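## Task

Move the black-handled espresso tamper onto the desk beside arm1, the bearing race driver onto the desk beside arm2, and the capped sample bottle onto the long lab bench beside arm3. Each must keep its current upright orientation with its entire base resting on the top. Every other object must finish directly on the top of the furniture it sits on now. The attempt fails if any object from a top ends up unheld on the floor or on a lower board. Items kept in place only by the robot are not counted as placed. Finish by opening the grippers and moving the arms away.

## Robot and tools

Robots: three identical i2rt Big YAM arms named arm1, arm2 and arm3. Each has six revolute joints, a two-finger gripper and a wrist camera. With joints 1 and 6 at 0 and the hand level and pointing forward, the wrist camera rides above the hand looking toward the fingertips. Reach is roughly 1.0 m from the joint 1 axis. The arms act independently; if one stalls, the others keep moving. Loose objects may occasionally get a small push from outside.

Frames: everything is expressed in one shared scene frame, origin on the floor, +z up. The hand point is the midpoint between the fingertips; the hand z axis runs along the fingers and the fingers open and close along the hand y axis. Foot poses of the arms are never printed.

Joints (all absolute targets, radians except the gripper): joint1_rad -2.879 to 2.879, base yaw, positive counter-clockwise seen from above, 0 points the way the foot faces. joint2_rad 0 to 3.141, shoulder; 0 has the upper arm lying back roughly horizontal, increasing raises it and then tips it forward. joint3_rad 0 to 3.019, elbow; 0 is fully folded, increasing opens it. joint4_rad -1.692 to 1.57, hand pitch, positive tilts fingers up. joint5_rad -1.57 to 1.57, sideways hand swing, positive toward the arm's right. joint6_rad -2.094 to 2.094, hand roll, positive clockwise viewed from behind the hand. gripper_m 0 to 0.093, fingertip separation in metres. Completion tolerances: ±0.045, ±0.14, ±0.09, ±0.055, ±0.03, ±0.035 rad for joints 1 to 6 and ±0.003 m for the gripper. Each finger pad can squeeze about 50 to 62 N, sometimes less.

Tool execute_actions: argument actions is a list holding either nothing or exactly one action. The action is an object with optional keys arm1, arm2, arm3; each contains joints, a map from joint name (joint1_rad ... joint6_rad, gripper_m) to an absolute target, not an offset. Only named joints get new targets; an omitted joint or arm may keep driving to an earlier target. All motions in the action begin together and may finish at different moments; any one action ends within 15 s. Joints move at different speeds, so the hand can sweep a wide curve between postures. Optional cameras: list from arm1_cam_wrist, arm2_cam_wrist, arm3_cam_wrist, room_a, room_b, all; omitted, null or ["all"] gives every camera, [] gives none. Unknown keys, unknown cameras or out-of-range values reject the whole call and nothing moves. An empty actions list only reports state and images.

Tool wait: seconds from 0 to 10; commands nothing, the scene keeps running, and it returns the same report as an empty execute_actions.

Tool zoom_image: camera (one of the five names) and region [x0, y0, x1, y1] in pixels of that camera's most recent full image, top-left origin, at most 504 by 504. Returns a finer close-up.

Tool finished_scene: scene is the integer of the current scene. It is final; the result says whether the goal was met and gives the next task. The goal must hold after the robot has kept the last command. Ending a reply without any tool call ends all remaining scenes.

Results: joint_positions per arm; a pictures line listing cameras in image order; joint torques per arm joint (whole drive output, nonzero even in free air, with per-arm offset, scale and noise, so treat loads cautiously). joint_status per commanded joint: off_target means it stopped short and may still push; contact_stop and time_out mean it gave up the target and holds its rest spot, except that after time_out a joint may keep a target (limited to 0.375, 0.375, 0.113, 0.225, 0.075, 0.3 rad from where it stands for joints 1 to 6) and keep pushing, listed under on_its_own, moving there if freed. not_followed, with a "joint command not followed" line and usually a cause, means the self/inter-arm collision check blocked that arm's joint targets (the gripper still acts); the arm may retry them with later actions until given passable targets. on_its_own describes what the call did not command; "held at" is a held target, not the actual position. To relieve a push, command the joint its reported position. A target very near the current position may not move it. A loaded raised joint slowly sags. If a result reports a stop, later motion calls in that same reply are skipped.

Cameras: room_a and room_b are fixed in the room (896x504, pinhole with radial distortion); the wrist cameras are 504x504 fisheye, their pose derived from joint readings, so less accurate. Each camera has a listed intrinsic matrix K, distortion D and a 4x4 T_world_to_cam in metres, possibly off by a couple of degrees and millimetres; results list cameras whose numbers changed.

Heat: holding loads, even while you are deliberating, warms motors. A MOTOR HOT line appears at 85 °C; at 100 °C an OVER-TEMPERATURE FAULT drops that arm until it cools, with affected keys marked limit_stop_at_motor_heat; resend those targets afterwards. Some heat persists into the next scene. While you think, the robots keep executing the last command.

Avoid: pressing two arms together (ends the run) or striking them (the self-collision check ignores fingers, gripper housings and wrist cameras and can react late), prolonged hard pushing (the arms do not stop on contact), dropping, slipping or slamming objects, and knocking anything to the floor or a lower shelf. Release and retract before ending a scene; shorter robot motion is better.

Each tool is called after "Request:" as name(argument=value, ...) on one line, values as JSON.

## Session

Request:
execute_actions(actions=[])

Scene clock: 0.00 s.
Joint torques (N m, as the arm reports them, + toward a larger angle): no reading
arm1.joint_positions: joint1_rad=+0.845 joint2_rad=+0.468 joint3_rad=+1.363 joint4_rad=-1.549 joint5_rad=-0.093 joint6_rad=+0.699 gripper_m=+0.094
arm1.joint_status: not commanded
arm1.hand: x=+0.1327 y=-0.8873 z=+1.4430 quat_wxyz=(-0.361, -0.883, -0.137, +0.268) (m; scene frame)
arm2.joint_positions: joint1_rad=+0.778 joint2_rad=+0.550 joint3_rad=+1.508 joint4_rad=-1.552 joint5_rad=-0.036 joint6_rad=+0.115 gripper_m=+0.095
arm2.joint_status: not commanded
arm2.hand: x=+0.5042 y=+0.4843 z=+1.4088 quat_wxyz=(-0.472, -0.165, -0.866, +0.022) (m; scene frame)
arm3.joint_positions: joint1_rad=+0.654 joint2_rad=+0.352 joint3_rad=+1.340 joint4_rad=-1.576 joint5_rad=-0.010 joint6_rad=+0.775 gripper_m=+0.094
arm3.joint_status: not commanded
arm3.hand: x=-0.5389 y=+0.1429 z=+1.4266 quat_wxyz=(-0.455, -0.772, -0.422, +0.135) (m; scene frame)
pictures: arm1_cam_wrist, arm2_cam_wrist, arm3_cam_wrist, room_a, room_b
Images, in order (width x height): arm1_cam_wrist 504x504, arm2_cam_wrist 504x504, arm3_cam_wrist 504x504, room_a 896x504, room_b 896x504.

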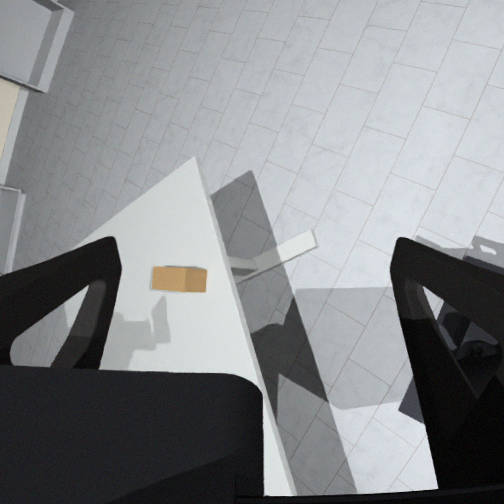

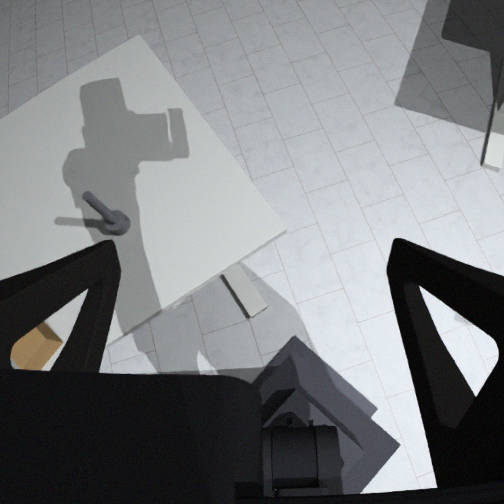

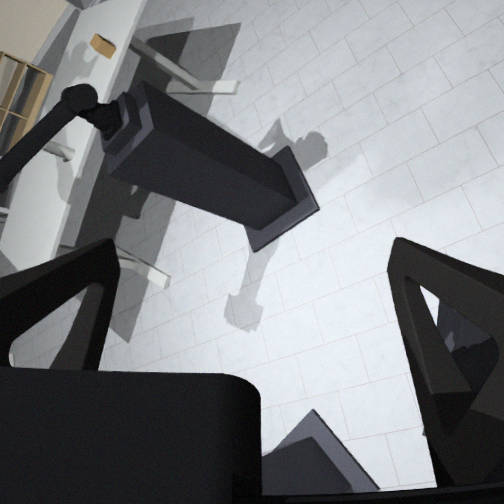

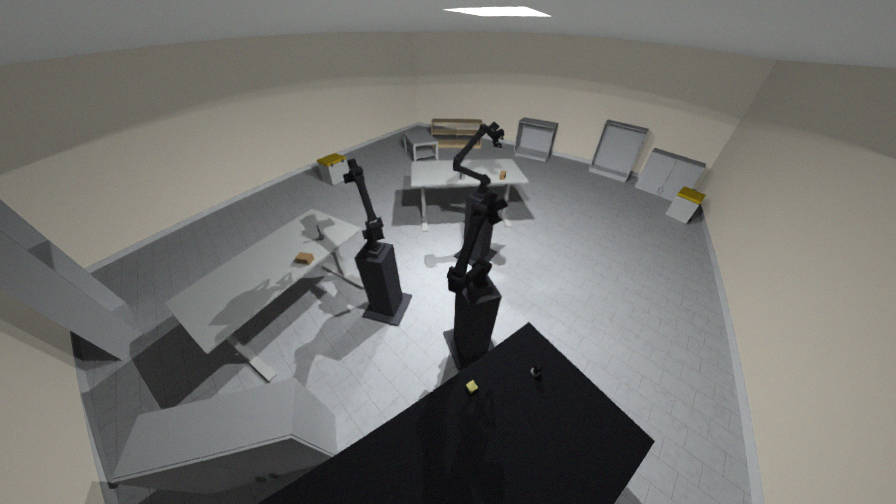

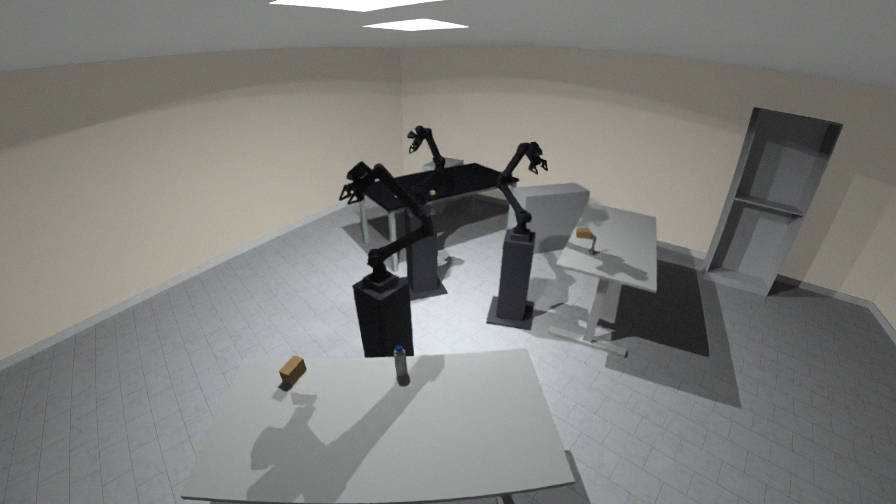

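Request:
zoom_image(camera="room_a", region=[440, 320, 600, 420])

Request:
zoom_image(camera="room_b", region=[260, 120, 660, 420])

Request:
execute_actions(actions=[{"arm1":{"joints":{"joint1_rad":1.9,"joint2_rad":1.2,"joint3_rad":1.2,"joint4_rad":-1.0,"joint5_rad":0,"joint6_rad":0}},"arm3":{"joints":{"joint1_rad":-1.2,"joint2_rad":1.2,"joint3_rad":1.5,"joint4_rad":-1.3,"joint5_rad":0,"joint6_rad":0}},"arm2":{"joints":{"joint4_rad":-0.5,"joint5_rad":0,"joint6_rad":0}}}])

Region (440, 320, 600, 420) of room_a's 896x504 image, scaled by 3.150, with more detail than that image has; it fills the top 315 rows of this view, and the rest is white.

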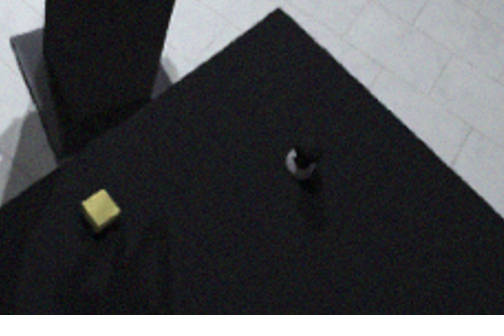

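Region (260, 120, 660, 420) of room_b's 896x504 image, scaled by 1.260, with more detail than that image has; it fills the top 378 rows of this view, and the rest is white.

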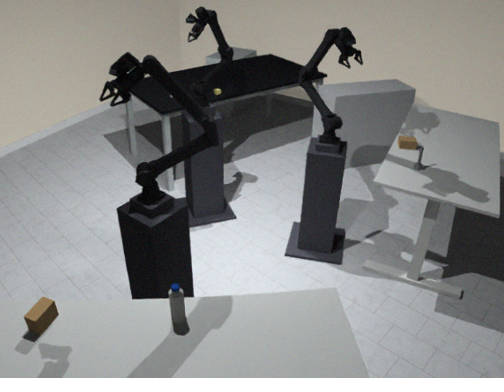

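Scene clock: 3.27 s.
Joint torques (N m, as the arm reports them, + toward a larger angle): arm1=[ -0.75 -11.74   9.33   2.2    0.02  -0.14] | arm2=[ 1.43  4.16  7.31  2.19  0.18 -0.17] | arm3=[ 0.32 -8.37 10.08  1.76 -0.07 -0.15]
arm1.joint_positions: joint1_rad=+1.900 joint2_rad=+1.216 joint3_rad=+1.185 joint4_rad=-1.016 joint5_rad=+0.000 joint6_rad=+0.014 gripper_m=+0.094
arm1.joint_status: all done
arm1.hand: x=+0.4024 y=-1.1738 z=+1.2205 quat_wxyz=(-0.224, -0.519, -0.813, +0.142) (m; scene frame)
arm2.joint_positions: joint1_rad=+0.778 joint2_rad=+0.550 joint3_rad=+1.508 joint4_rad=-0.517 joint5_rad=-0.002 joint6_rad=+0.008 gripper_m=+0.095
arm2.joint_status: all done
arm2.hand: x=+0.5190 y=+0.4733 z=+1.6515 quat_wxyz=(-0.839, -0.076, -0.527, +0.113) (m; scene frame)
arm3.joint_positions: joint1_rad=-1.193 joint2_rad=+1.201 joint3_rad=+1.472 joint4_rad=-1.305 joint5_rad=+0.001 joint6_rad=+0.011 gripper_m=+0.094
arm3.joint_status: all done
arm3.hand: x=-1.0013 y=+0.2794 z=+1.3167 quat_wxyz=(+0.006, -0.964, +0.044, +0.264) (m; scene frame)
pictures: arm1_cam_wrist, arm2_cam_wrist, arm3_cam_wrist, room_a, room_b
camera_calibration (this result's frames):
arm1_cam_wrist: T_world_to_cam=[[-0.903824, -0.427776, 0.010454, -0.152641], [-0.425783, 0.901506, 0.0774361, 1.1405], [-0.0425496, 0.0655375, -0.996943, 1.43397], [0, 0, 0, 1]] pos_world=[0.408661, -1.18744, 1.34286]
arm2_cam_wrist: T_world_to_cam=[[-0.286903, -0.957935, -0.00688741, 0.60985], [-0.161252, 0.0553798, -0.985358, 1.68891], [0.944291, -0.281591, -0.170358, 0.0477355], [0, 0, 0, 1]] pos_world=[0.402232, 0.504107, 1.67651]
arm3_cam_wrist: T_world_to_cam=[[0.0855136, 0.996301, -0.00851806, -0.184593], [0.992971, -0.0845194, 0.0828584, 0.914112], [0.0818319, -0.0155437, -0.996525, 1.5222], [0, 0, 0, 1]] pos_world=[-1.01647, 0.284831, 1.43959]
Images, in order (width x height): arm1_cam_wrist 504x504, arm2_cam_wrist 504x504, arm3_cam_wrist 504x504, room_a 896x504, room_b 896x504.

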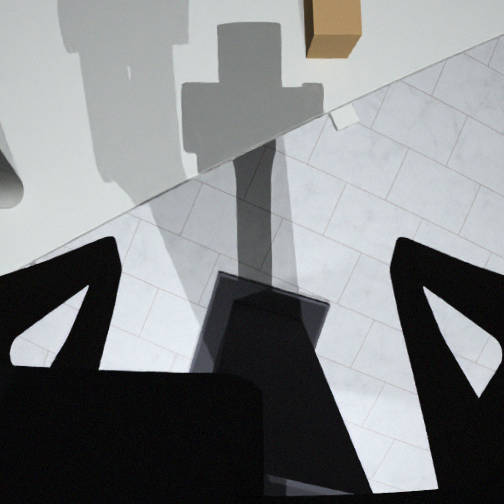

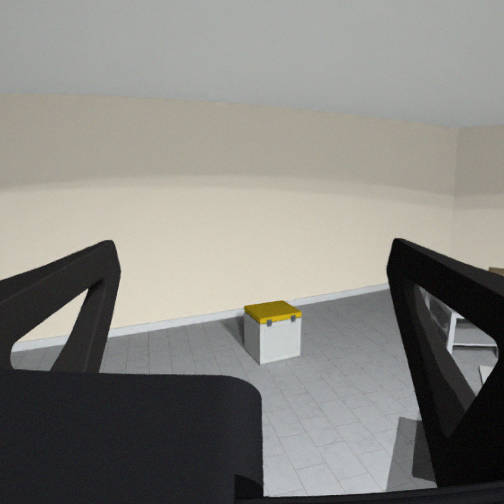

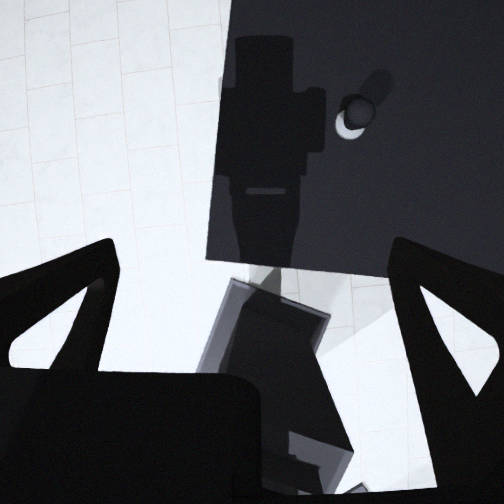

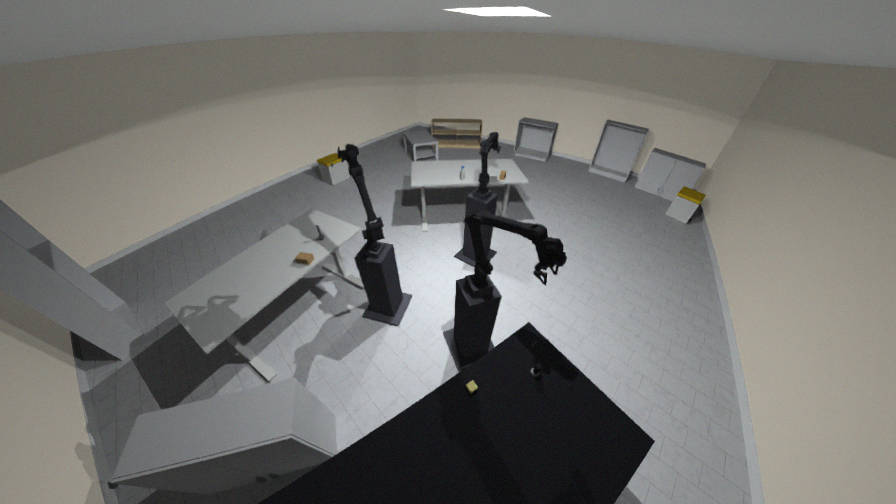

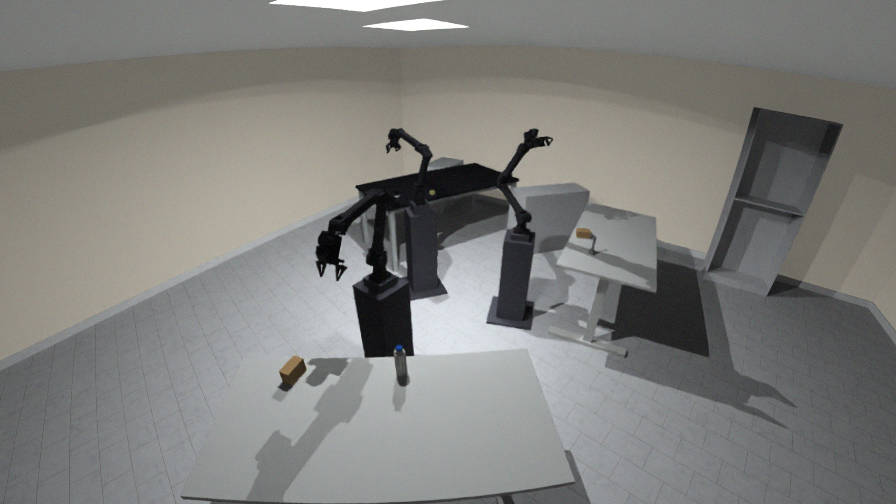

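Request:
execute_actions(actions=[{"arm1":{"joints":{"joint1_rad":2.51,"joint2_rad":1.8,"joint3_rad":1.5,"joint4_rad":-0.7}},"arm3":{"joints":{"joint1_rad":-1.44,"joint2_rad":1.7,"joint3_rad":1.5,"joint4_rad":-0.8}},"arm2":{"joints":{"joint2_rad":1.2,"joint3_rad":0.6,"joint4_rad":0.6}}}])

Scene clock: 12.40 s.
Joint torques (N m, as the arm reports them, + toward a larger angle): arm1=[ -1.88 -22.39   9.22   1.73   0.09  -0.15] | arm2=[ 1.54 -6.32  6.92  2.72  0.23 -0.15] | arm3=[  2.05 -16.63  10.17   2.28  -0.02  -0.12]
arm1.joint_positions: joint1_rad=+2.514 joint2_rad=+1.829 joint3_rad=+1.476 joint4_rad=-0.705 joint5_rad=-0.002 joint6_rad=+0.012 gripper_m=+0.094
arm1.joint_status: all done
arm1.hand: x=+0.7831 y=-1.0856 z=+1.0675 quat_wxyz=(-0.247, -0.247, -0.934, +0.068) (m; scene frame)
arm2.joint_positions: joint1_rad=+0.778 joint2_rad=+1.204 joint3_rad=+0.607 joint4_rad=+0.581 joint5_rad=-0.002 joint6_rad=+0.008 gripper_m=+0.095
arm2.joint_status: all done
arm2.hand: x=+0.8445 y=+0.3817 z=+1.1400 quat_wxyz=(-0.698, -0.102, -0.703, +0.093) (m; scene frame)
arm3.joint_positions: joint1_rad=-1.447 joint2_rad=+1.706 joint3_rad=+1.473 joint4_rad=-0.815 joint5_rad=+0.000 joint6_rad=+0.010 gripper_m=+0.094
arm3.joint_status: all done
arm3.hand: x=-1.1603 y=+0.4502 z=+1.1119 quat_wxyz=(+0.039, -0.952, +0.165, +0.254) (m; scene frame)
pictures: arm1_cam_wrist, arm2_cam_wrist, arm3_cam_wrist, room_a, room_b
camera_calibration (this result's frames):
arm1_cam_wrist: T_world_to_cam=[[-0.489641, -0.871776, 0.0160646, -0.581486], [-0.867205, 0.488823, 0.0949074, 1.11398], [-0.0905907, 0.0325392, -0.995356, 1.29189], [0, 0, 0, 1]] pos_world=[0.798365, -1.0935, 1.18951]
arm2_cam_wrist: T_world_to_cam=[[-0.287354, -0.957824, -0.00129356, 0.605864], [-0.56199, 0.169694, -0.80955, 1.33678], [0.775626, -0.231901, -0.587049, 0.225916], [0, 0, 0, 1]] pos_world=[0.750131, 0.405856, 1.2156]
arm3_cam_wrist: T_world_to_cam=[[0.33125, 0.943512, -0.00762657, -0.0349787], [0.939318, -0.328991, 0.0971952, 1.13531], [0.0891958, -0.0393597, -0.995236, 1.35162], [0, 0, 0, 1]] pos_world=[-1.17539, 0.459709, 1.23456]
Images, in order (width x height): arm1_cam_wrist 504x504, arm2_cam_wrist 504x504, arm3_cam_wrist 504x504, room_a 896x504, room_b 896x504.

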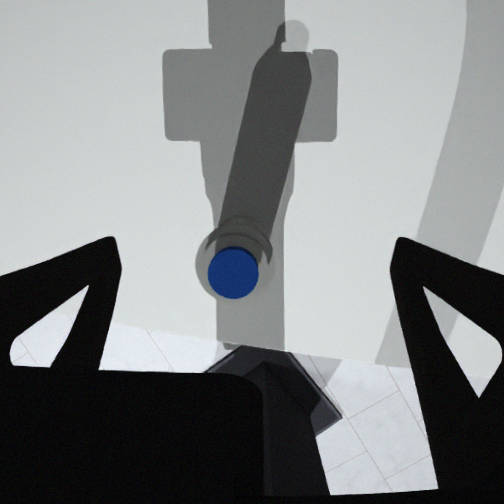

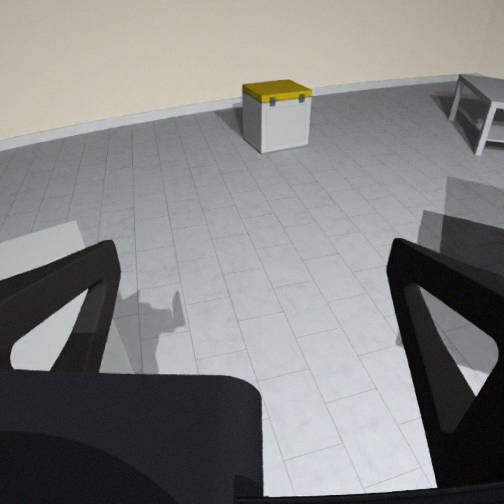

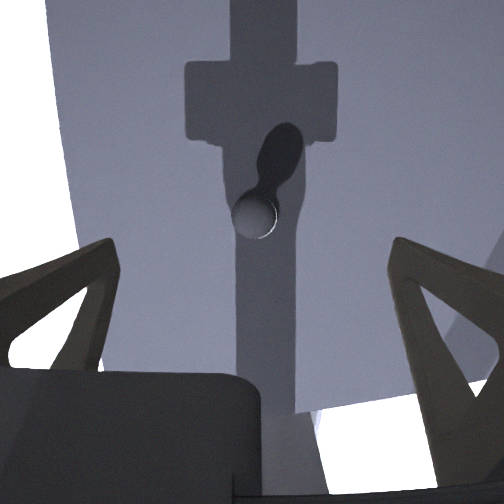

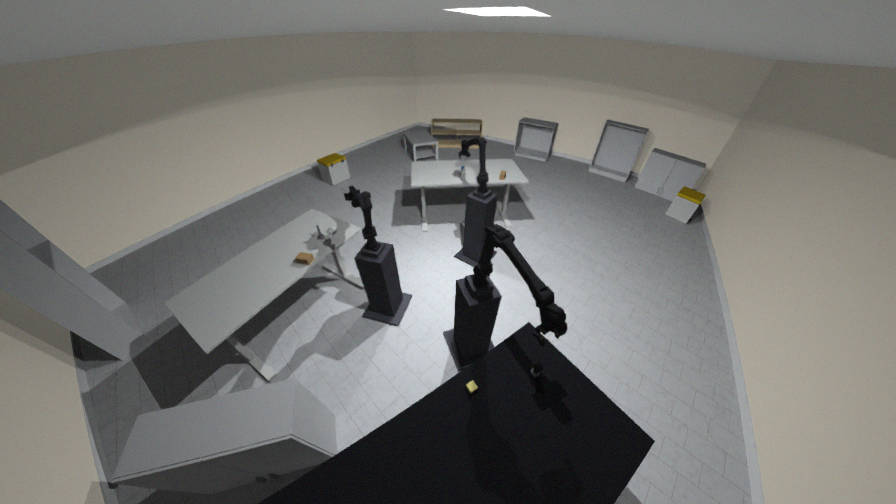

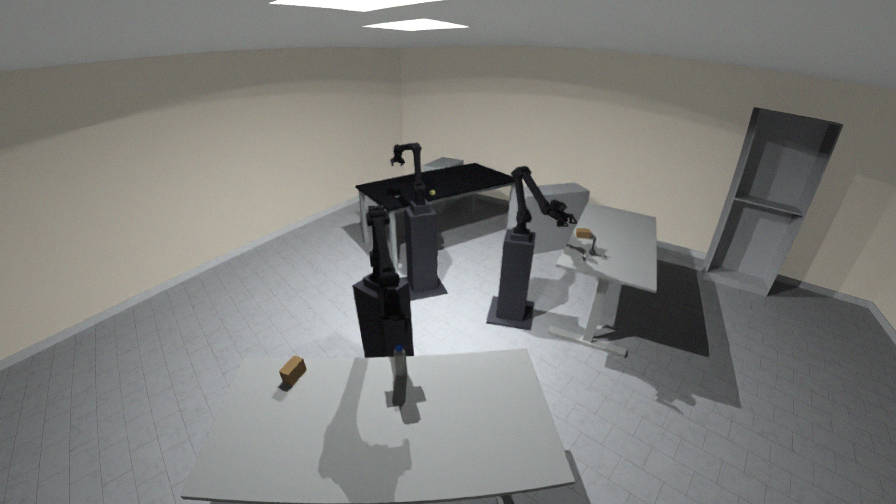

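Request:
execute_actions(actions=[{"arm1":{"joints":{"joint1_rad":2.535,"joint3_rad":0.735,"joint4_rad":1.27}},"arm3":{"joints":{"joint1_rad":1.115,"joint2_rad":1.21,"joint3_rad":0.65,"joint4_rad":0.19}},"arm2":{"joints":{"joint2_rad":0.6}}}], cameras=[])

Request:
execute_actions(actions=[{"arm1":{"joints":{"joint2_rad":2.36}}}], cameras=["arm1_cam_wrist","room_b"])

Scene clock: 17.73 s.
Joint torques (N m, as the arm reports them, + toward a larger angle): arm1=[ -0.06 -15.84   4.7    2.65   0.1   -0.17] | arm2=[ 1.46  0.62  8.56  1.42  0.18 -0.18] | arm3=[ 1.67 -7.78  8.32  3.08  0.03 -0.1 ]
arm1.joint_positions: joint1_rad=+2.525 joint2_rad=+1.812 joint3_rad=+0.733 joint4_rad=+1.249 joint5_rad=-0.002 joint6_rad=+0.012 gripper_m=+0.094
arm1.joint_status: all done
arm1.hand: x=+0.7320 y=-1.0489 z=+1.1205 quat_wxyz=(-0.743, -0.157, -0.623, +0.188) (m; scene frame)
arm2.joint_positions: joint1_rad=+0.778 joint2_rad=+0.593 joint3_rad=+0.601 joint4_rad=+0.593 joint5_rad=-0.002 joint6_rad=+0.008 gripper_m=+0.095
arm2.joint_status: all done
arm2.hand: x=+0.6692 y=+0.4311 z=+1.3889 quat_wxyz=(-0.878, -0.067, -0.459, +0.119) (m; scene frame)
arm3.joint_positions: joint1_rad=+1.108 joint2_rad=+1.218 joint3_rad=+0.643 joint4_rad=+0.172 joint5_rad=-0.001 joint6_rad=+0.010 gripper_m=+0.094
arm3.joint_status: all done
arm3.hand: x=-0.2559 y=-0.1553 z=+1.1267 quat_wxyz=(-0.497, -0.372, -0.745, +0.243) (m; scene frame)
pictures: none
No camera images: the call's "cameras" was empty. Leave "cameras" out to get every camera's image.

Scene clock: 19.03 s.
Joint torques (N m, as the arm reports them, + toward a larger angle): arm1=[  0.22 -16.92   0.97   2.55   0.06  -0.08] | arm2=[ 1.58 -0.03  8.57  1.58  0.25 -0.16] | arm3=[ 1.19 -7.88  8.27  2.92  0.03 -0.08]
arm1.joint_positions: joint1_rad=+2.525 joint2_rad=+2.369 joint3_rad=+0.733 joint4_rad=+1.261 joint5_rad=-0.002 joint6_rad=+0.012 gripper_m=+0.094
arm1.joint_status: all done
arm1.hand: x=+0.6820 y=-1.0261 z=+0.8085 quat_wxyz=(-0.548, -0.204, -0.799, +0.140) (m; scene frame)
arm2.joint_positions: joint1_rad=+0.778 joint2_rad=+0.593 joint3_rad=+0.601 joint4_rad=+0.593 joint5_rad=-0.002 joint6_rad=+0.008 gripper_m=+0.095
arm2.joint_status: not commanded
arm2.hand: x=+0.6692 y=+0.4311 z=+1.3889 quat_wxyz=(-0.878, -0.067, -0.459, +0.119) (m; scene frame)
arm3.joint_positions: joint1_rad=+1.108 joint2_rad=+1.218 joint3_rad=+0.643 joint4_rad=+0.172 joint5_rad=-0.001 joint6_rad=+0.010 gripper_m=+0.094
arm3.joint_status: not commanded
arm3.hand: x=-0.2559 y=-0.1553 z=+1.1267 quat_wxyz=(-0.497, -0.372, -0.745, +0.243) (m; scene frame)
pictures: arm1_cam_wrist, room_b
camera_calibration (this result's frames):
arm1_cam_wrist: T_world_to_cam=[[-0.481811, -0.876168, 0.0137285, -0.582994], [-0.732916, 0.39435, -0.554367, 1.35822], [0.480304, -0.277162, -0.832159, 0.18397], [0, 0, 0, 1]] pos_world=[0.626207, -0.995425, 0.914048]
Images, in order (width x height): arm1_cam_wrist 504x504, room_b 896x504.

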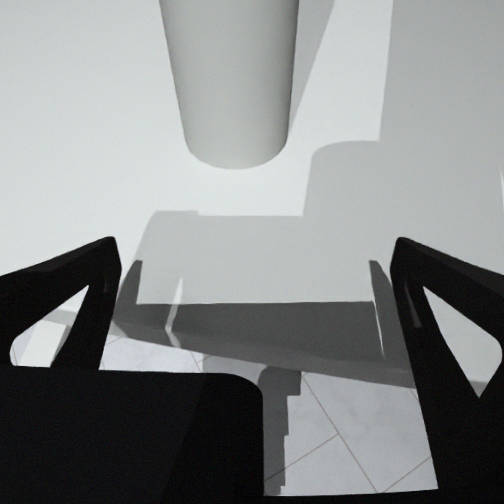

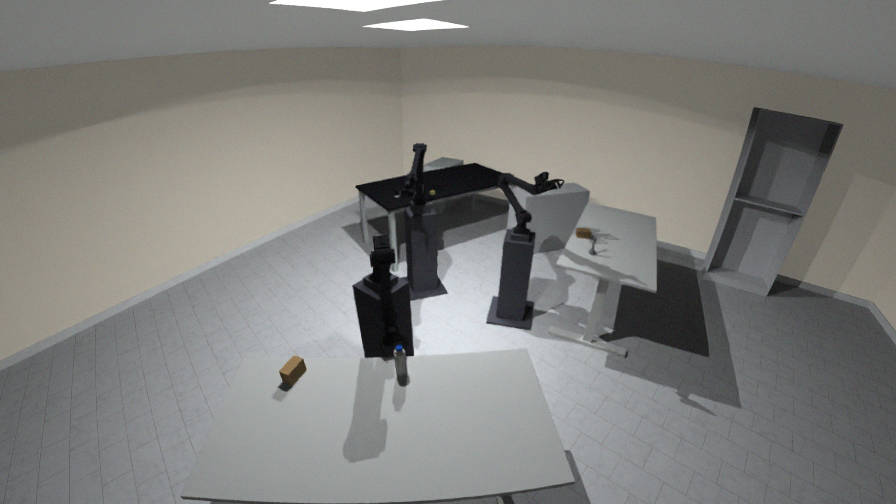

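Request:
execute_actions(actions=[{"arm1":{"joints":{"joint1_rad":2.556,"joint2_rad":2.51,"joint3_rad":1.095,"joint4_rad":1.25}}}], cameras=["arm1_cam_wrist","room_b"])

Request:
zoom_image(camera="room_b", region=[340, 300, 460, 420])

Scene clock: 21.03 s.
Joint torques (N m, as the arm reports them, + toward a larger angle): arm1=[  0.15 -18.65   3.03   2.2   -0.03  -0.06] | arm2=[ 1.87  0.26  8.6   1.54  0.2  -0.16] | arm3=[ 2.05 -8.34  8.17  3.03  0.05 -0.07]
arm1.joint_positions: joint1_rad=+2.548 joint2_rad=+2.498 joint3_rad=+1.087 joint4_rad=+1.256 joint5_rad=+0.001 joint6_rad=-0.001 gripper_m=+0.094
arm1.joint_status: all done
arm1.hand: x=+0.7988 y=-1.0723 z=+0.8223 quat_wxyz=(-0.633, -0.174, -0.738, +0.159) (m; scene frame)
arm2.joint_positions: joint1_rad=+0.778 joint2_rad=+0.593 joint3_rad=+0.601 joint4_rad=+0.593 joint5_rad=-0.002 joint6_rad=+0.008 gripper_m=+0.095
arm2.joint_status: not commanded
arm2.hand: x=+0.6692 y=+0.4311 z=+1.3889 quat_wxyz=(-0.878, -0.067, -0.459, +0.119) (m; scene frame)
arm3.joint_positions: joint1_rad=+1.108 joint2_rad=+1.218 joint3_rad=+0.643 joint4_rad=+0.172 joint5_rad=-0.001 joint6_rad=+0.010 gripper_m=+0.094
arm3.joint_status: not commanded
arm3.hand: x=-0.2559 y=-0.1553 z=+1.1267 quat_wxyz=(-0.497, -0.372, -0.745, +0.243) (m; scene frame)
pictures: arm1_cam_wrist, room_b
camera_calibration (this result's frames):
arm1_cam_wrist: T_world_to_cam=[[-0.461946, -0.886523, 0.026132, -0.604539], [-0.621997, 0.302823, -0.722093, 1.42081], [0.632239, -0.349822, -0.691302, -0.188581], [0, 0, 0, 1]] pos_world=[0.7237, -1.03216, 0.911386]
Images, in order (width x height): arm1_cam_wrist 504x504, room_b 896x504.

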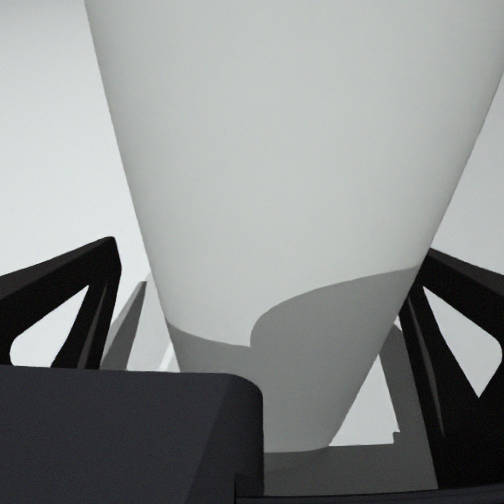

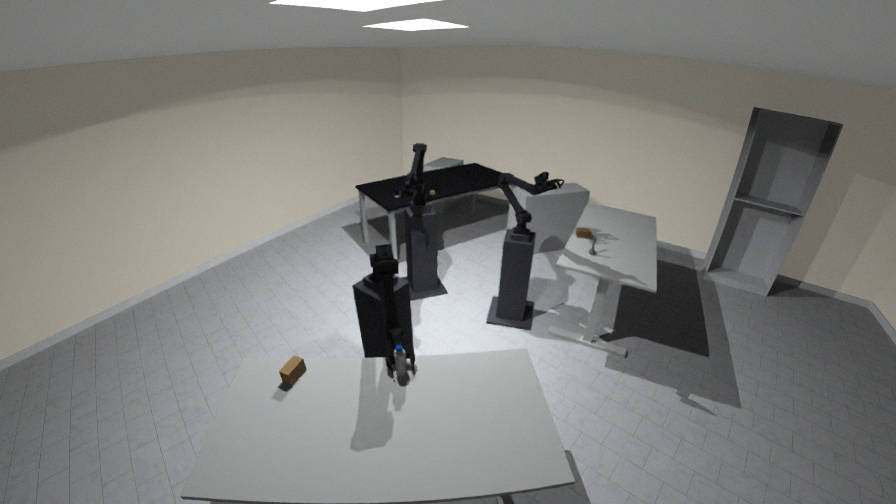

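Region (340, 300, 460, 420) of room_b's 896x504 image, scaled by 4.200, with more detail than that image has.

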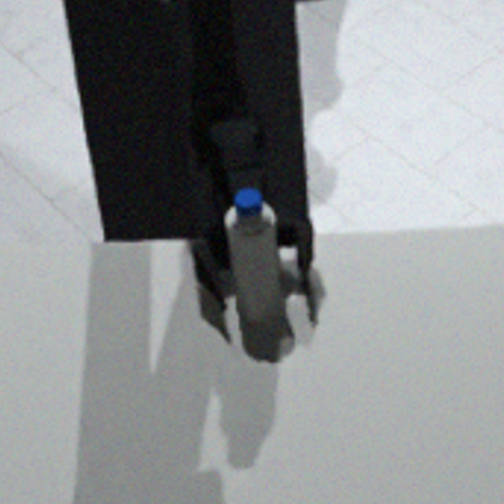

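Request:
execute_actions(actions=[{"arm1":{"joints":{"joint1_rad":2.53,"gripper_m":0.03}}}], cameras=[])

Request:
execute_actions(actions=[{"arm1":{"joints":{"joint2_rad":2.2,"joint3_rad":0.98,"joint4_rad":1.1}}}], cameras=[])

Request:
execute_actions(actions=[{"arm1":{"joints":{"joint1_rad":-1.03,"joint2_rad":1.86,"joint3_rad":0.88,"joint4_rad":0.86}}}])

Scene clock: 22.53 s.
Joint torques (N m, as the arm reports them, + toward a larger angle): arm1=[ -1.11 -18.8    3.17   1.94   0.03  -0.04] | arm2=[ 1.89  0.34  8.59  1.57  0.2  -0.18] | arm3=[ 2.01 -8.2   8.16  2.97  0.07 -0.07]
arm1.joint_positions: joint1_rad=+2.542 joint2_rad=+2.498 joint3_rad=+1.087 joint4_rad=+1.255 joint5_rad=+0.000 joint6_rad=-0.001 gripper_m=+0.052
arm1.joint_status: gripper_m off_target (ended at +0.052, target +0.030); the others done
arm1.hand: x=+0.7970 y=-1.0756 z=+0.8222 quat_wxyz=(-0.632, -0.176, -0.737, +0.160) (m; scene frame)
arm2.joint_positions: joint1_rad=+0.778 joint2_rad=+0.593 joint3_rad=+0.601 joint4_rad=+0.593 joint5_rad=-0.002 joint6_rad=+0.008 gripper_m=+0.095
arm2.joint_status: not commanded
arm2.hand: x=+0.6692 y=+0.4311 z=+1.3889 quat_wxyz=(-0.878, -0.067, -0.459, +0.119) (m; scene frame)
arm3.joint_positions: joint1_rad=+1.108 joint2_rad=+1.218 joint3_rad=+0.643 joint4_rad=+0.172 joint5_rad=-0.001 joint6_rad=+0.010 gripper_m=+0.094
arm3.joint_status: not commanded
arm3.hand: x=-0.2559 y=-0.1553 z=+1.1267 quat_wxyz=(-0.497, -0.372, -0.745, +0.243) (m; scene frame)
pictures: none
No camera images: the call's "cameras" was empty. Leave "cameras" out to get every camera's image.

Scene clock: 23.70 s.
Joint torques (N m, as the arm reports them, + toward a larger angle): arm1=[ -1.38 -16.91   4.36   1.98   0.    -0.01] | arm2=[ 1.49  0.44  8.49  1.61  0.19 -0.17] | arm3=[ 1.66 -8.84  8.23  3.05  0.03 -0.13]
arm1.joint_positions: joint1_rad=+2.542 joint2_rad=+2.195 joint3_rad=+0.970 joint4_rad=+1.102 joint5_rad=+0.000 joint6_rad=-0.001 gripper_m=+0.052
arm1.joint_status: all done
arm1.hand: x=+0.7994 y=-1.0751 z=+0.9425 quat_wxyz=(-0.644, -0.174, -0.727, +0.163) (m; scene frame)
arm2.joint_positions: joint1_rad=+0.778 joint2_rad=+0.593 joint3_rad=+0.601 joint4_rad=+0.593 joint5_rad=-0.002 joint6_rad=+0.008 gripper_m=+0.095
arm2.joint_status: not commanded
arm2.hand: x=+0.6692 y=+0.4311 z=+1.3889 quat_wxyz=(-0.878, -0.067, -0.459, +0.119) (m; scene frame)
arm3.joint_positions: joint1_rad=+1.108 joint2_rad=+1.218 joint3_rad=+0.643 joint4_rad=+0.172 joint5_rad=-0.001 joint6_rad=+0.010 gripper_m=+0.094
arm3.joint_status: not commanded
arm3.hand: x=-0.2559 y=-0.1553 z=+1.1267 quat_wxyz=(-0.497, -0.372, -0.745, +0.243) (m; scene frame)
pictures: none
No camera images: the call's "cameras" was empty. Leave "cameras" out to get every camera's image.

Scene clock: 26.50 s.
Joint torques (N m, as the arm reports them, + toward a larger angle): arm1=[  0.06 -16.01   5.43   1.96  -0.07  -0.01] | arm2=[ 1.31  0.41  8.52  1.49  0.21 -0.13] | arm3=[ 2.   -8.97  8.22  2.81  0.04 -0.08]
arm1.joint_positions: joint1_rad=-1.036 joint2_rad=+1.853 joint3_rad=+0.881 joint4_rad=+0.864 joint5_rad=+0.001 joint6_rad=-0.001 gripper_m=+0.052
arm1.joint_status: all done
arm1.hand: x=-0.1918 y=-0.2438 z=+1.0564 quat_wxyz=(+0.292, -0.669, +0.334, +0.596) (m; scene frame)
arm2.joint_positions: joint1_rad=+0.778 joint2_rad=+0.593 joint3_rad=+0.601 joint4_rad=+0.593 joint5_rad=-0.002 joint6_rad=+0.008 gripper_m=+0.095
arm2.joint_status: not commanded
arm2.hand: x=+0.6692 y=+0.4311 z=+1.3889 quat_wxyz=(-0.878, -0.067, -0.459, +0.119) (m; scene frame)
arm3.joint_positions: joint1_rad=+1.108 joint2_rad=+1.218 joint3_rad=+0.643 joint4_rad=+0.172 joint5_rad=-0.001 joint6_rad=+0.010 gripper_m=+0.094
arm3.joint_status: not commanded
arm3.hand: x=-0.2559 y=-0.1553 z=+1.1267 quat_wxyz=(-0.497, -0.372, -0.745, +0.243) (m; scene frame)
pictures: arm1_cam_wrist, arm2_cam_wrist, arm3_cam_wrist, room_a, room_b
camera_calibration (this result's frames):
arm1_cam_wrist: T_world_to_cam=[[0.797702, 0.603033, 0.00465427, 0.293647], [0.406311, -0.53174, -0.743077, 0.738741], [-0.445625, 0.594646, -0.66919, 0.889589], [0, 0, 0, 1]] pos_world=[-0.137978, -0.313251, 1.14288]
arm2_cam_wrist: T_world_to_cam=[[-0.286179, -0.958136, -0.00871098, 0.612832], [-0.00912763, 0.0118168, -0.999889, 1.39388], [0.958133, -0.286068, -0.0121273, -0.377852], [0, 0, 0, 1]] pos_world=[0.550135, 0.462614, 1.39448]
arm3_cam_wrist: T_world_to_cam=[[-0.795516, -0.605922, -0.00352466, -0.296795], [-0.513009, 0.676603, -0.528232, 0.574285], [0.322452, -0.418409, -0.849093, 1.09794], [0, 0, 0, 1]] pos_world=[-0.295524, -0.109011, 1.23456]
Images, in order (width x height): arm1_cam_wrist 504x504, arm2_cam_wrist 504x504, arm3_cam_wrist 504x504, room_a 896x504, room_b 896x504.

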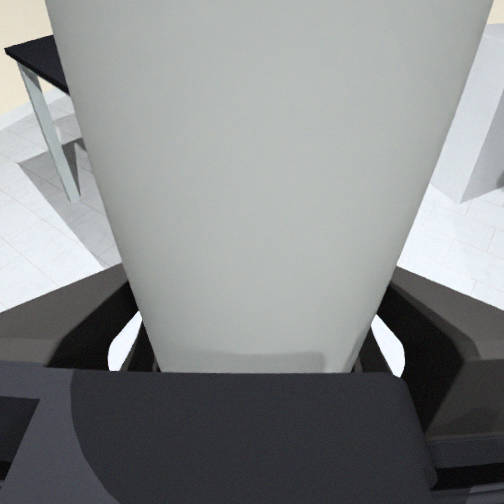

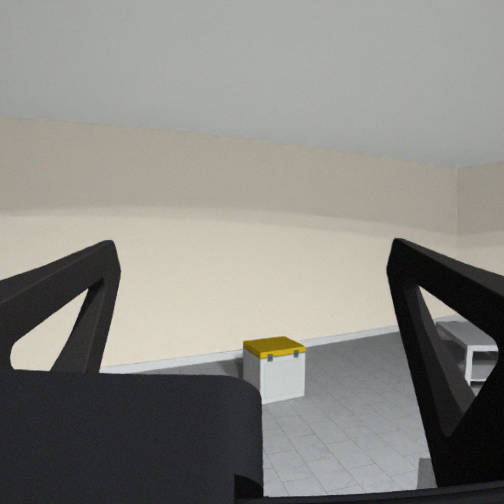

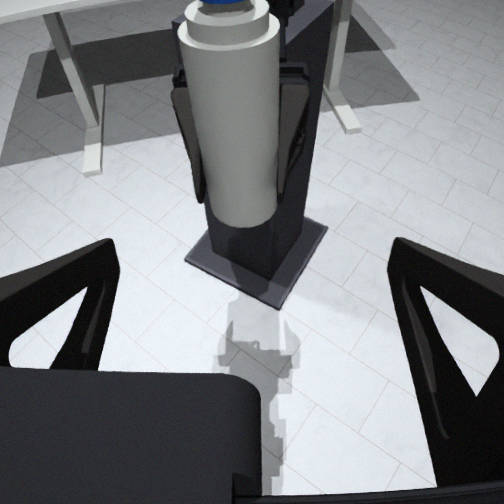

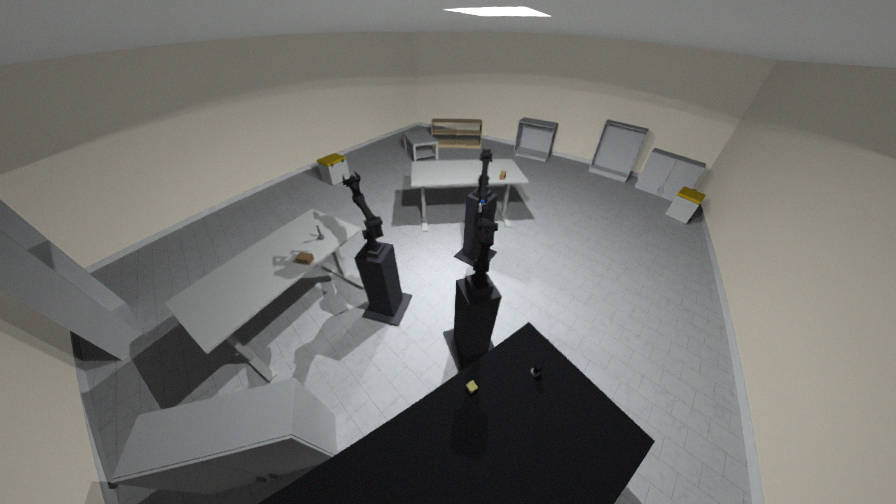

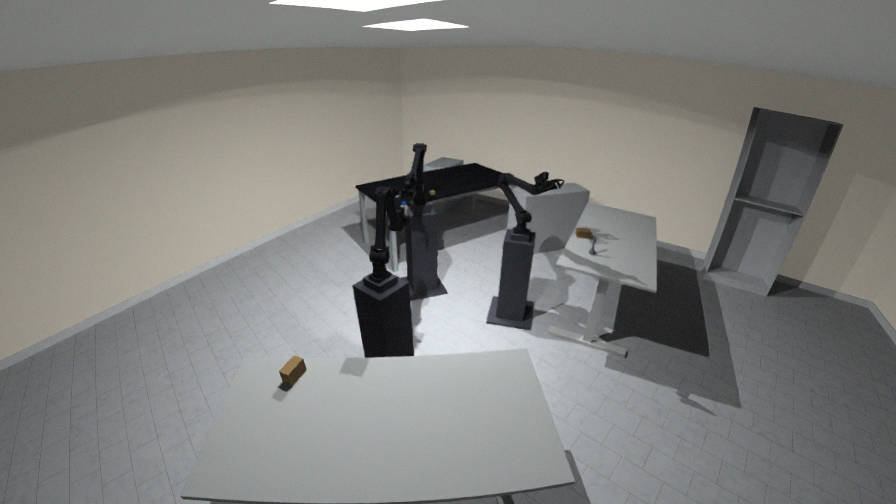

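Request:
execute_actions(actions=[{"arm3":{"joints":{"joint1_rad":1.135,"joint2_rad":1.6,"joint3_rad":1.015,"joint4_rad":0.22}},"arm2":{"joints":{"joint1_rad":-1.15,"joint4_rad":0.3}}}], cameras=["arm2_cam_wrist","arm3_cam_wrist"])

Scene clock: 29.93 s.
Joint torques (N m, as the arm reports them, + toward a larger angle): arm1=[ -0.39 -16.2    5.42   2.05  -0.03  -0.01] | arm2=[ 0.91 -0.36  8.78  1.54  0.04 -0.12] | arm3=[  2.02 -13.32  10.59   2.87   0.07  -0.05]
arm1.joint_positions: joint1_rad=-1.036 joint2_rad=+1.853 joint3_rad=+0.881 joint4_rad=+0.864 joint5_rad=+0.001 joint6_rad=-0.001 gripper_m=+0.052
arm1.joint_status: not commanded
arm1.hand: x=-0.1918 y=-0.2438 z=+1.0564 quat_wxyz=(+0.292, -0.669, +0.334, +0.596) (m; scene frame)
arm2.joint_positions: joint1_rad=-1.147 joint2_rad=+0.597 joint3_rad=+0.601 joint4_rad=+0.304 joint5_rad=+0.002 joint6_rad=+0.006 gripper_m=+0.095
arm2.joint_status: all done
arm2.hand: x=+0.1360 y=+0.2301 z=+1.3200 quat_wxyz=(-0.367, -0.531, -0.264, +0.717) (m; scene frame)
arm3.joint_positions: joint1_rad=+1.119 joint2_rad=+1.601 joint3_rad=+0.968 joint4_rad=+0.204 joint5_rad=-0.001 joint6_rad=+0.010 gripper_m=+0.094
arm3.joint_status: all done
arm3.hand: x=-0.1706 y=-0.2555 z=+1.1008 quat_wxyz=(-0.489, -0.371, -0.754, +0.236) (m; scene frame)
pictures: arm2_cam_wrist, arm3_cam_wrist
camera_calibration (this result's frames):
arm2_cam_wrist: T_world_to_cam=[[-0.79633, 0.604821, -0.00715462, -0.0252149], [0.193863, 0.244007, -0.950199, 1.17583], [-0.572954, -0.758058, -0.311562, 0.786766], [0, 0, 0, 1]] pos_world=[0.202752, 0.324755, 1.36222]
arm3_cam_wrist: T_world_to_cam=[[-0.788861, -0.614562, -0.00341543, -0.290923], [-0.528716, 0.681481, -0.506007, 0.646343], [0.3133, -0.397363, -0.862523, 1.02515], [0, 0, 0, 1]] pos_world=[-0.208946, -0.211902, 1.21028]
Images, in order (width x height): arm2_cam_wrist 504x504, arm3_cam_wrist 504x504.

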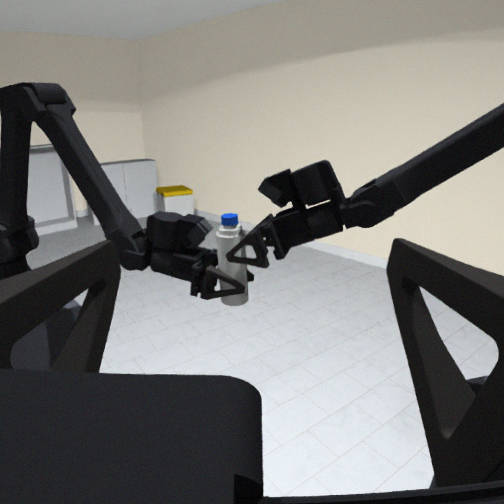

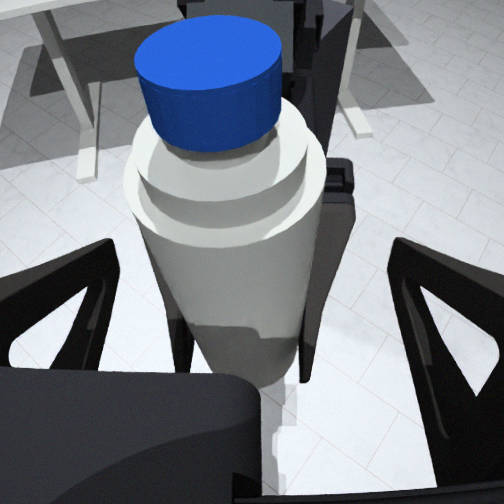

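Fingers are tall triangles; raise slightly.

Request:
execute_actions(actions=[{"arm3":{"joints":{"joint1_rad":1.15,"joint3_rad":1.05,"joint4_rad":0.17}},"arm1":{"joints":{"joint4_rad":0.82}}}], cameras=["arm2_cam_wrist","arm3_cam_wrist"])

Request:
zoom_image(camera="arm2_cam_wrist", region=[150, 170, 320, 340])

Scene clock: 31.43 s.
Joint torques (N m, as the arm reports them, + toward a larger angle): arm1=[  0.02 -16.44   5.37   1.85  -0.06  -0.02] | arm2=[ 1.15 -0.97  8.83  1.6   0.06 -0.18] | arm3=[  2.11 -13.55  10.87   1.83   0.05  -0.1 ]
arm1.joint_positions: joint1_rad=-1.036 joint2_rad=+1.853 joint3_rad=+0.877 joint4_rad=+0.825 joint5_rad=+0.001 joint6_rad=-0.001 gripper_m=+0.052
arm1.joint_status: all done
arm1.hand: x=-0.1903 y=-0.2459 z=+1.0454 quat_wxyz=(+0.285, -0.682, +0.340, +0.582) (m; scene frame)
arm2.joint_positions: joint1_rad=-1.147 joint2_rad=+0.597 joint3_rad=+0.601 joint4_rad=+0.304 joint5_rad=+0.002 joint6_rad=+0.006 gripper_m=+0.095
arm2.joint_status: not commanded
arm2.hand: x=+0.1360 y=+0.2301 z=+1.3200 quat_wxyz=(-0.367, -0.531, -0.264, +0.717) (m; scene frame)
arm3.joint_positions: joint1_rad=+1.136 joint2_rad=+1.601 joint3_rad=+1.004 joint4_rad=+0.180 joint5_rad=-0.001 joint6_rad=+0.010 gripper_m=+0.094
arm3.joint_status: all done
arm3.hand: x=-0.1564 y=-0.2557 z=+1.1145 quat_wxyz=(-0.495, -0.363, -0.754, +0.234) (m; scene frame)
pictures: arm2_cam_wrist, arm3_cam_wrist
camera_calibration (this result's frames):
arm2_cam_wrist: T_world_to_cam=[[-0.79633, 0.604821, -0.00715462, -0.0252149], [0.193863, 0.244007, -0.950199, 1.17583], [-0.572954, -0.758058, -0.311562, 0.786766], [0, 0, 0, 1]] pos_world=[0.202752, 0.324755, 1.36222]
arm3_cam_wrist: T_world_to_cam=[[-0.778154, -0.628064, -0.00333736, -0.281671], [-0.536853, 0.667885, -0.515479, 0.666677], [0.325983, -0.399331, -0.856896, 1.02766], [0, 0, 0, 1]] pos_world=[-0.196277, -0.211793, 1.22332]
Images, in order (width x height): arm2_cam_wrist 504x504, arm3_cam_wrist 504x504.

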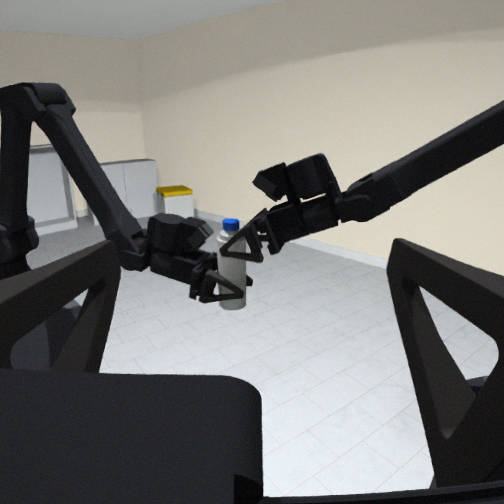

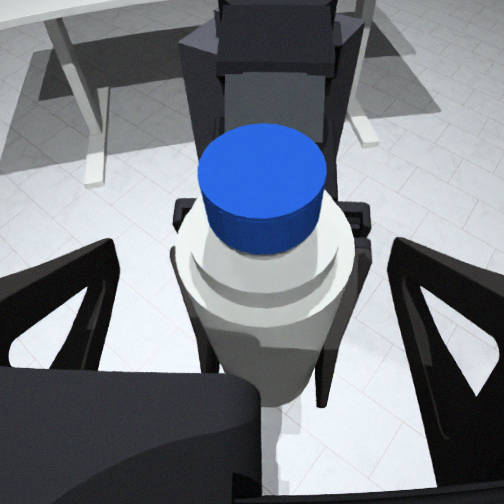

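Region (150, 170, 320, 340) of arm2_cam_wrist's 504x504 image, scaled by 2.965, with more detail than that image has.

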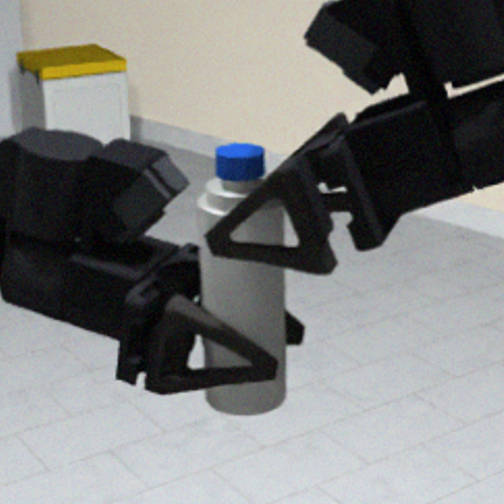

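Request:
execute_actions(actions=[{"arm3":{"joints":{"joint2_rad":1.625}}}], cameras=[])

Request:
execute_actions(actions=[{"arm3":{"joints":{"gripper_m":0.03}}}], cameras=["arm2_cam_wrist","arm3_cam_wrist"])

Request:
zoom_image(camera="arm2_cam_wrist", region=[150, 170, 320, 340])

Scene clock: 32.70 s.
Joint torques (N m, as the arm reports them, + toward a larger angle): arm1=[ -0.75 -15.8    5.34   2.19  -0.06  -0.06] | arm2=[ 1.5  -0.62  8.76  1.62  0.06 -0.15] | arm3=[  1.79 -12.83  10.74   1.61   0.04  -0.07]
arm1.joint_positions: joint1_rad=-1.036 joint2_rad=+1.853 joint3_rad=+0.877 joint4_rad=+0.825 joint5_rad=+0.001 joint6_rad=-0.001 gripper_m=+0.052
arm1.joint_status: not commanded
arm1.hand: x=-0.1903 y=-0.2459 z=+1.0454 quat_wxyz=(+0.285, -0.682, +0.340, +0.582) (m; scene frame)
arm2.joint_positions: joint1_rad=-1.147 joint2_rad=+0.597 joint3_rad=+0.601 joint4_rad=+0.304 joint5_rad=+0.002 joint6_rad=+0.006 gripper_m=+0.095
arm2.joint_status: not commanded
arm2.hand: x=+0.1360 y=+0.2301 z=+1.3200 quat_wxyz=(-0.367, -0.531, -0.264, +0.717) (m; scene frame)
arm3.joint_positions: joint1_rad=+1.136 joint2_rad=+1.614 joint3_rad=+1.004 joint4_rad=+0.180 joint5_rad=-0.001 joint6_rad=+0.010 gripper_m=+0.094
arm3.joint_status: all done
arm3.hand: x=-0.1559 y=-0.2563 z=+1.1062 quat_wxyz=(-0.490, -0.364, -0.757, +0.231) (m; scene frame)
pictures: none
No camera images: the call's "cameras" was empty. Leave "cameras" out to get every camera's image.

Scene clock: 33.33 s.
Joint torques (N m, as the arm reports them, + toward a larger angle): arm1=[ -0.56 -15.74   5.36   1.93  -0.11  -0.08] | arm2=[ 0.9  -0.25  8.68  1.35  0.09 -0.2 ] | arm3=[  2.12 -12.62  10.75   1.73  -0.27  -0.08]
arm1.joint_positions: joint1_rad=-1.037 joint2_rad=+1.853 joint3_rad=+0.877 joint4_rad=+0.825 joint5_rad=+0.005 joint6_rad=+0.002 gripper_m=+0.052
arm1.joint_status: not commanded
arm1.hand: x=-0.1892 y=-0.2451 z=+1.0453 quat_wxyz=(+0.285, -0.681, +0.342, +0.582) (m; scene frame)
arm2.joint_positions: joint1_rad=-1.147 joint2_rad=+0.597 joint3_rad=+0.601 joint4_rad=+0.304 joint5_rad=+0.002 joint6_rad=+0.006 gripper_m=+0.095
arm2.joint_status: not commanded
arm2.hand: x=+0.1360 y=+0.2301 z=+1.3200 quat_wxyz=(-0.367, -0.531, -0.264, +0.717) (m; scene frame)
arm3.joint_positions: joint1_rad=+1.136 joint2_rad=+1.614 joint3_rad=+1.004 joint4_rad=+0.180 joint5_rad=+0.007 joint6_rad=+0.008 gripper_m=+0.053
arm3.joint_status: gripper_m off_target (ended at +0.053, target +0.030)
arm3.hand: x=-0.1572 y=-0.2574 z=+1.1062 quat_wxyz=(-0.488, -0.366, -0.757, +0.235) (m; scene frame)
pictures: arm2_cam_wrist, arm3_cam_wrist
camera_calibration (this result's frames):
arm2_cam_wrist: T_world_to_cam=[[-0.79633, 0.604821, -0.00715462, -0.0252149], [0.193863, 0.244007, -0.950199, 1.17583], [-0.572954, -0.758058, -0.311562, 0.786766], [0, 0, 0, 1]] pos_world=[0.202752, 0.324755, 1.36222]
arm3_cam_wrist: T_world_to_cam=[[-0.782517, -0.622626, 0.00172768, -0.288231], [-0.538436, 0.675309, -0.504029, 0.652109], [0.312655, -0.395341, -0.863685, 1.0266], [0, 0, 0, 1]] pos_world=[-0.195399, -0.213976, 1.21584]
Images, in order (width x height): arm2_cam_wrist 504x504, arm3_cam_wrist 504x504.

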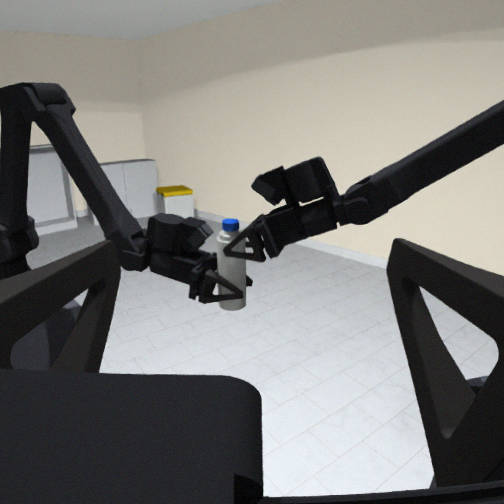

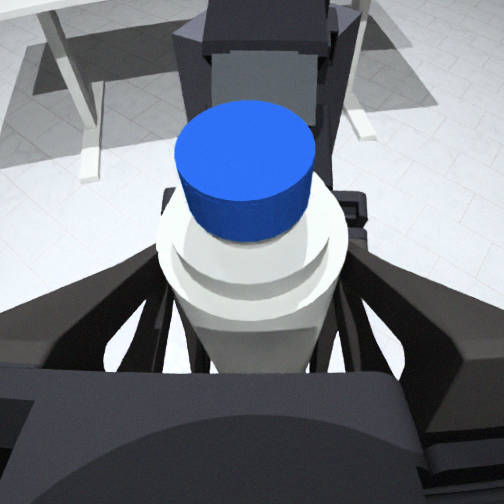

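Region (150, 170, 320, 340) of arm2_cam_wrist's 504x504 image, scaled by 2.965, with more detail than that image has.

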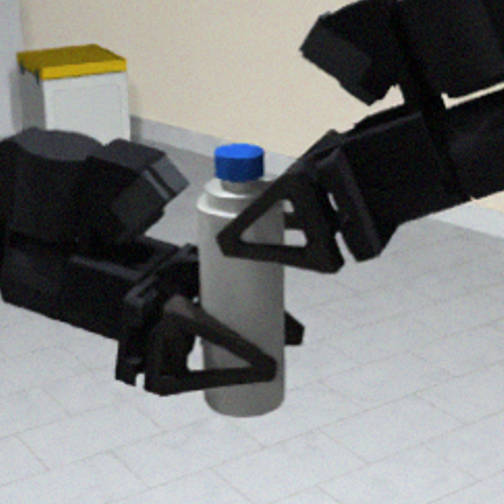

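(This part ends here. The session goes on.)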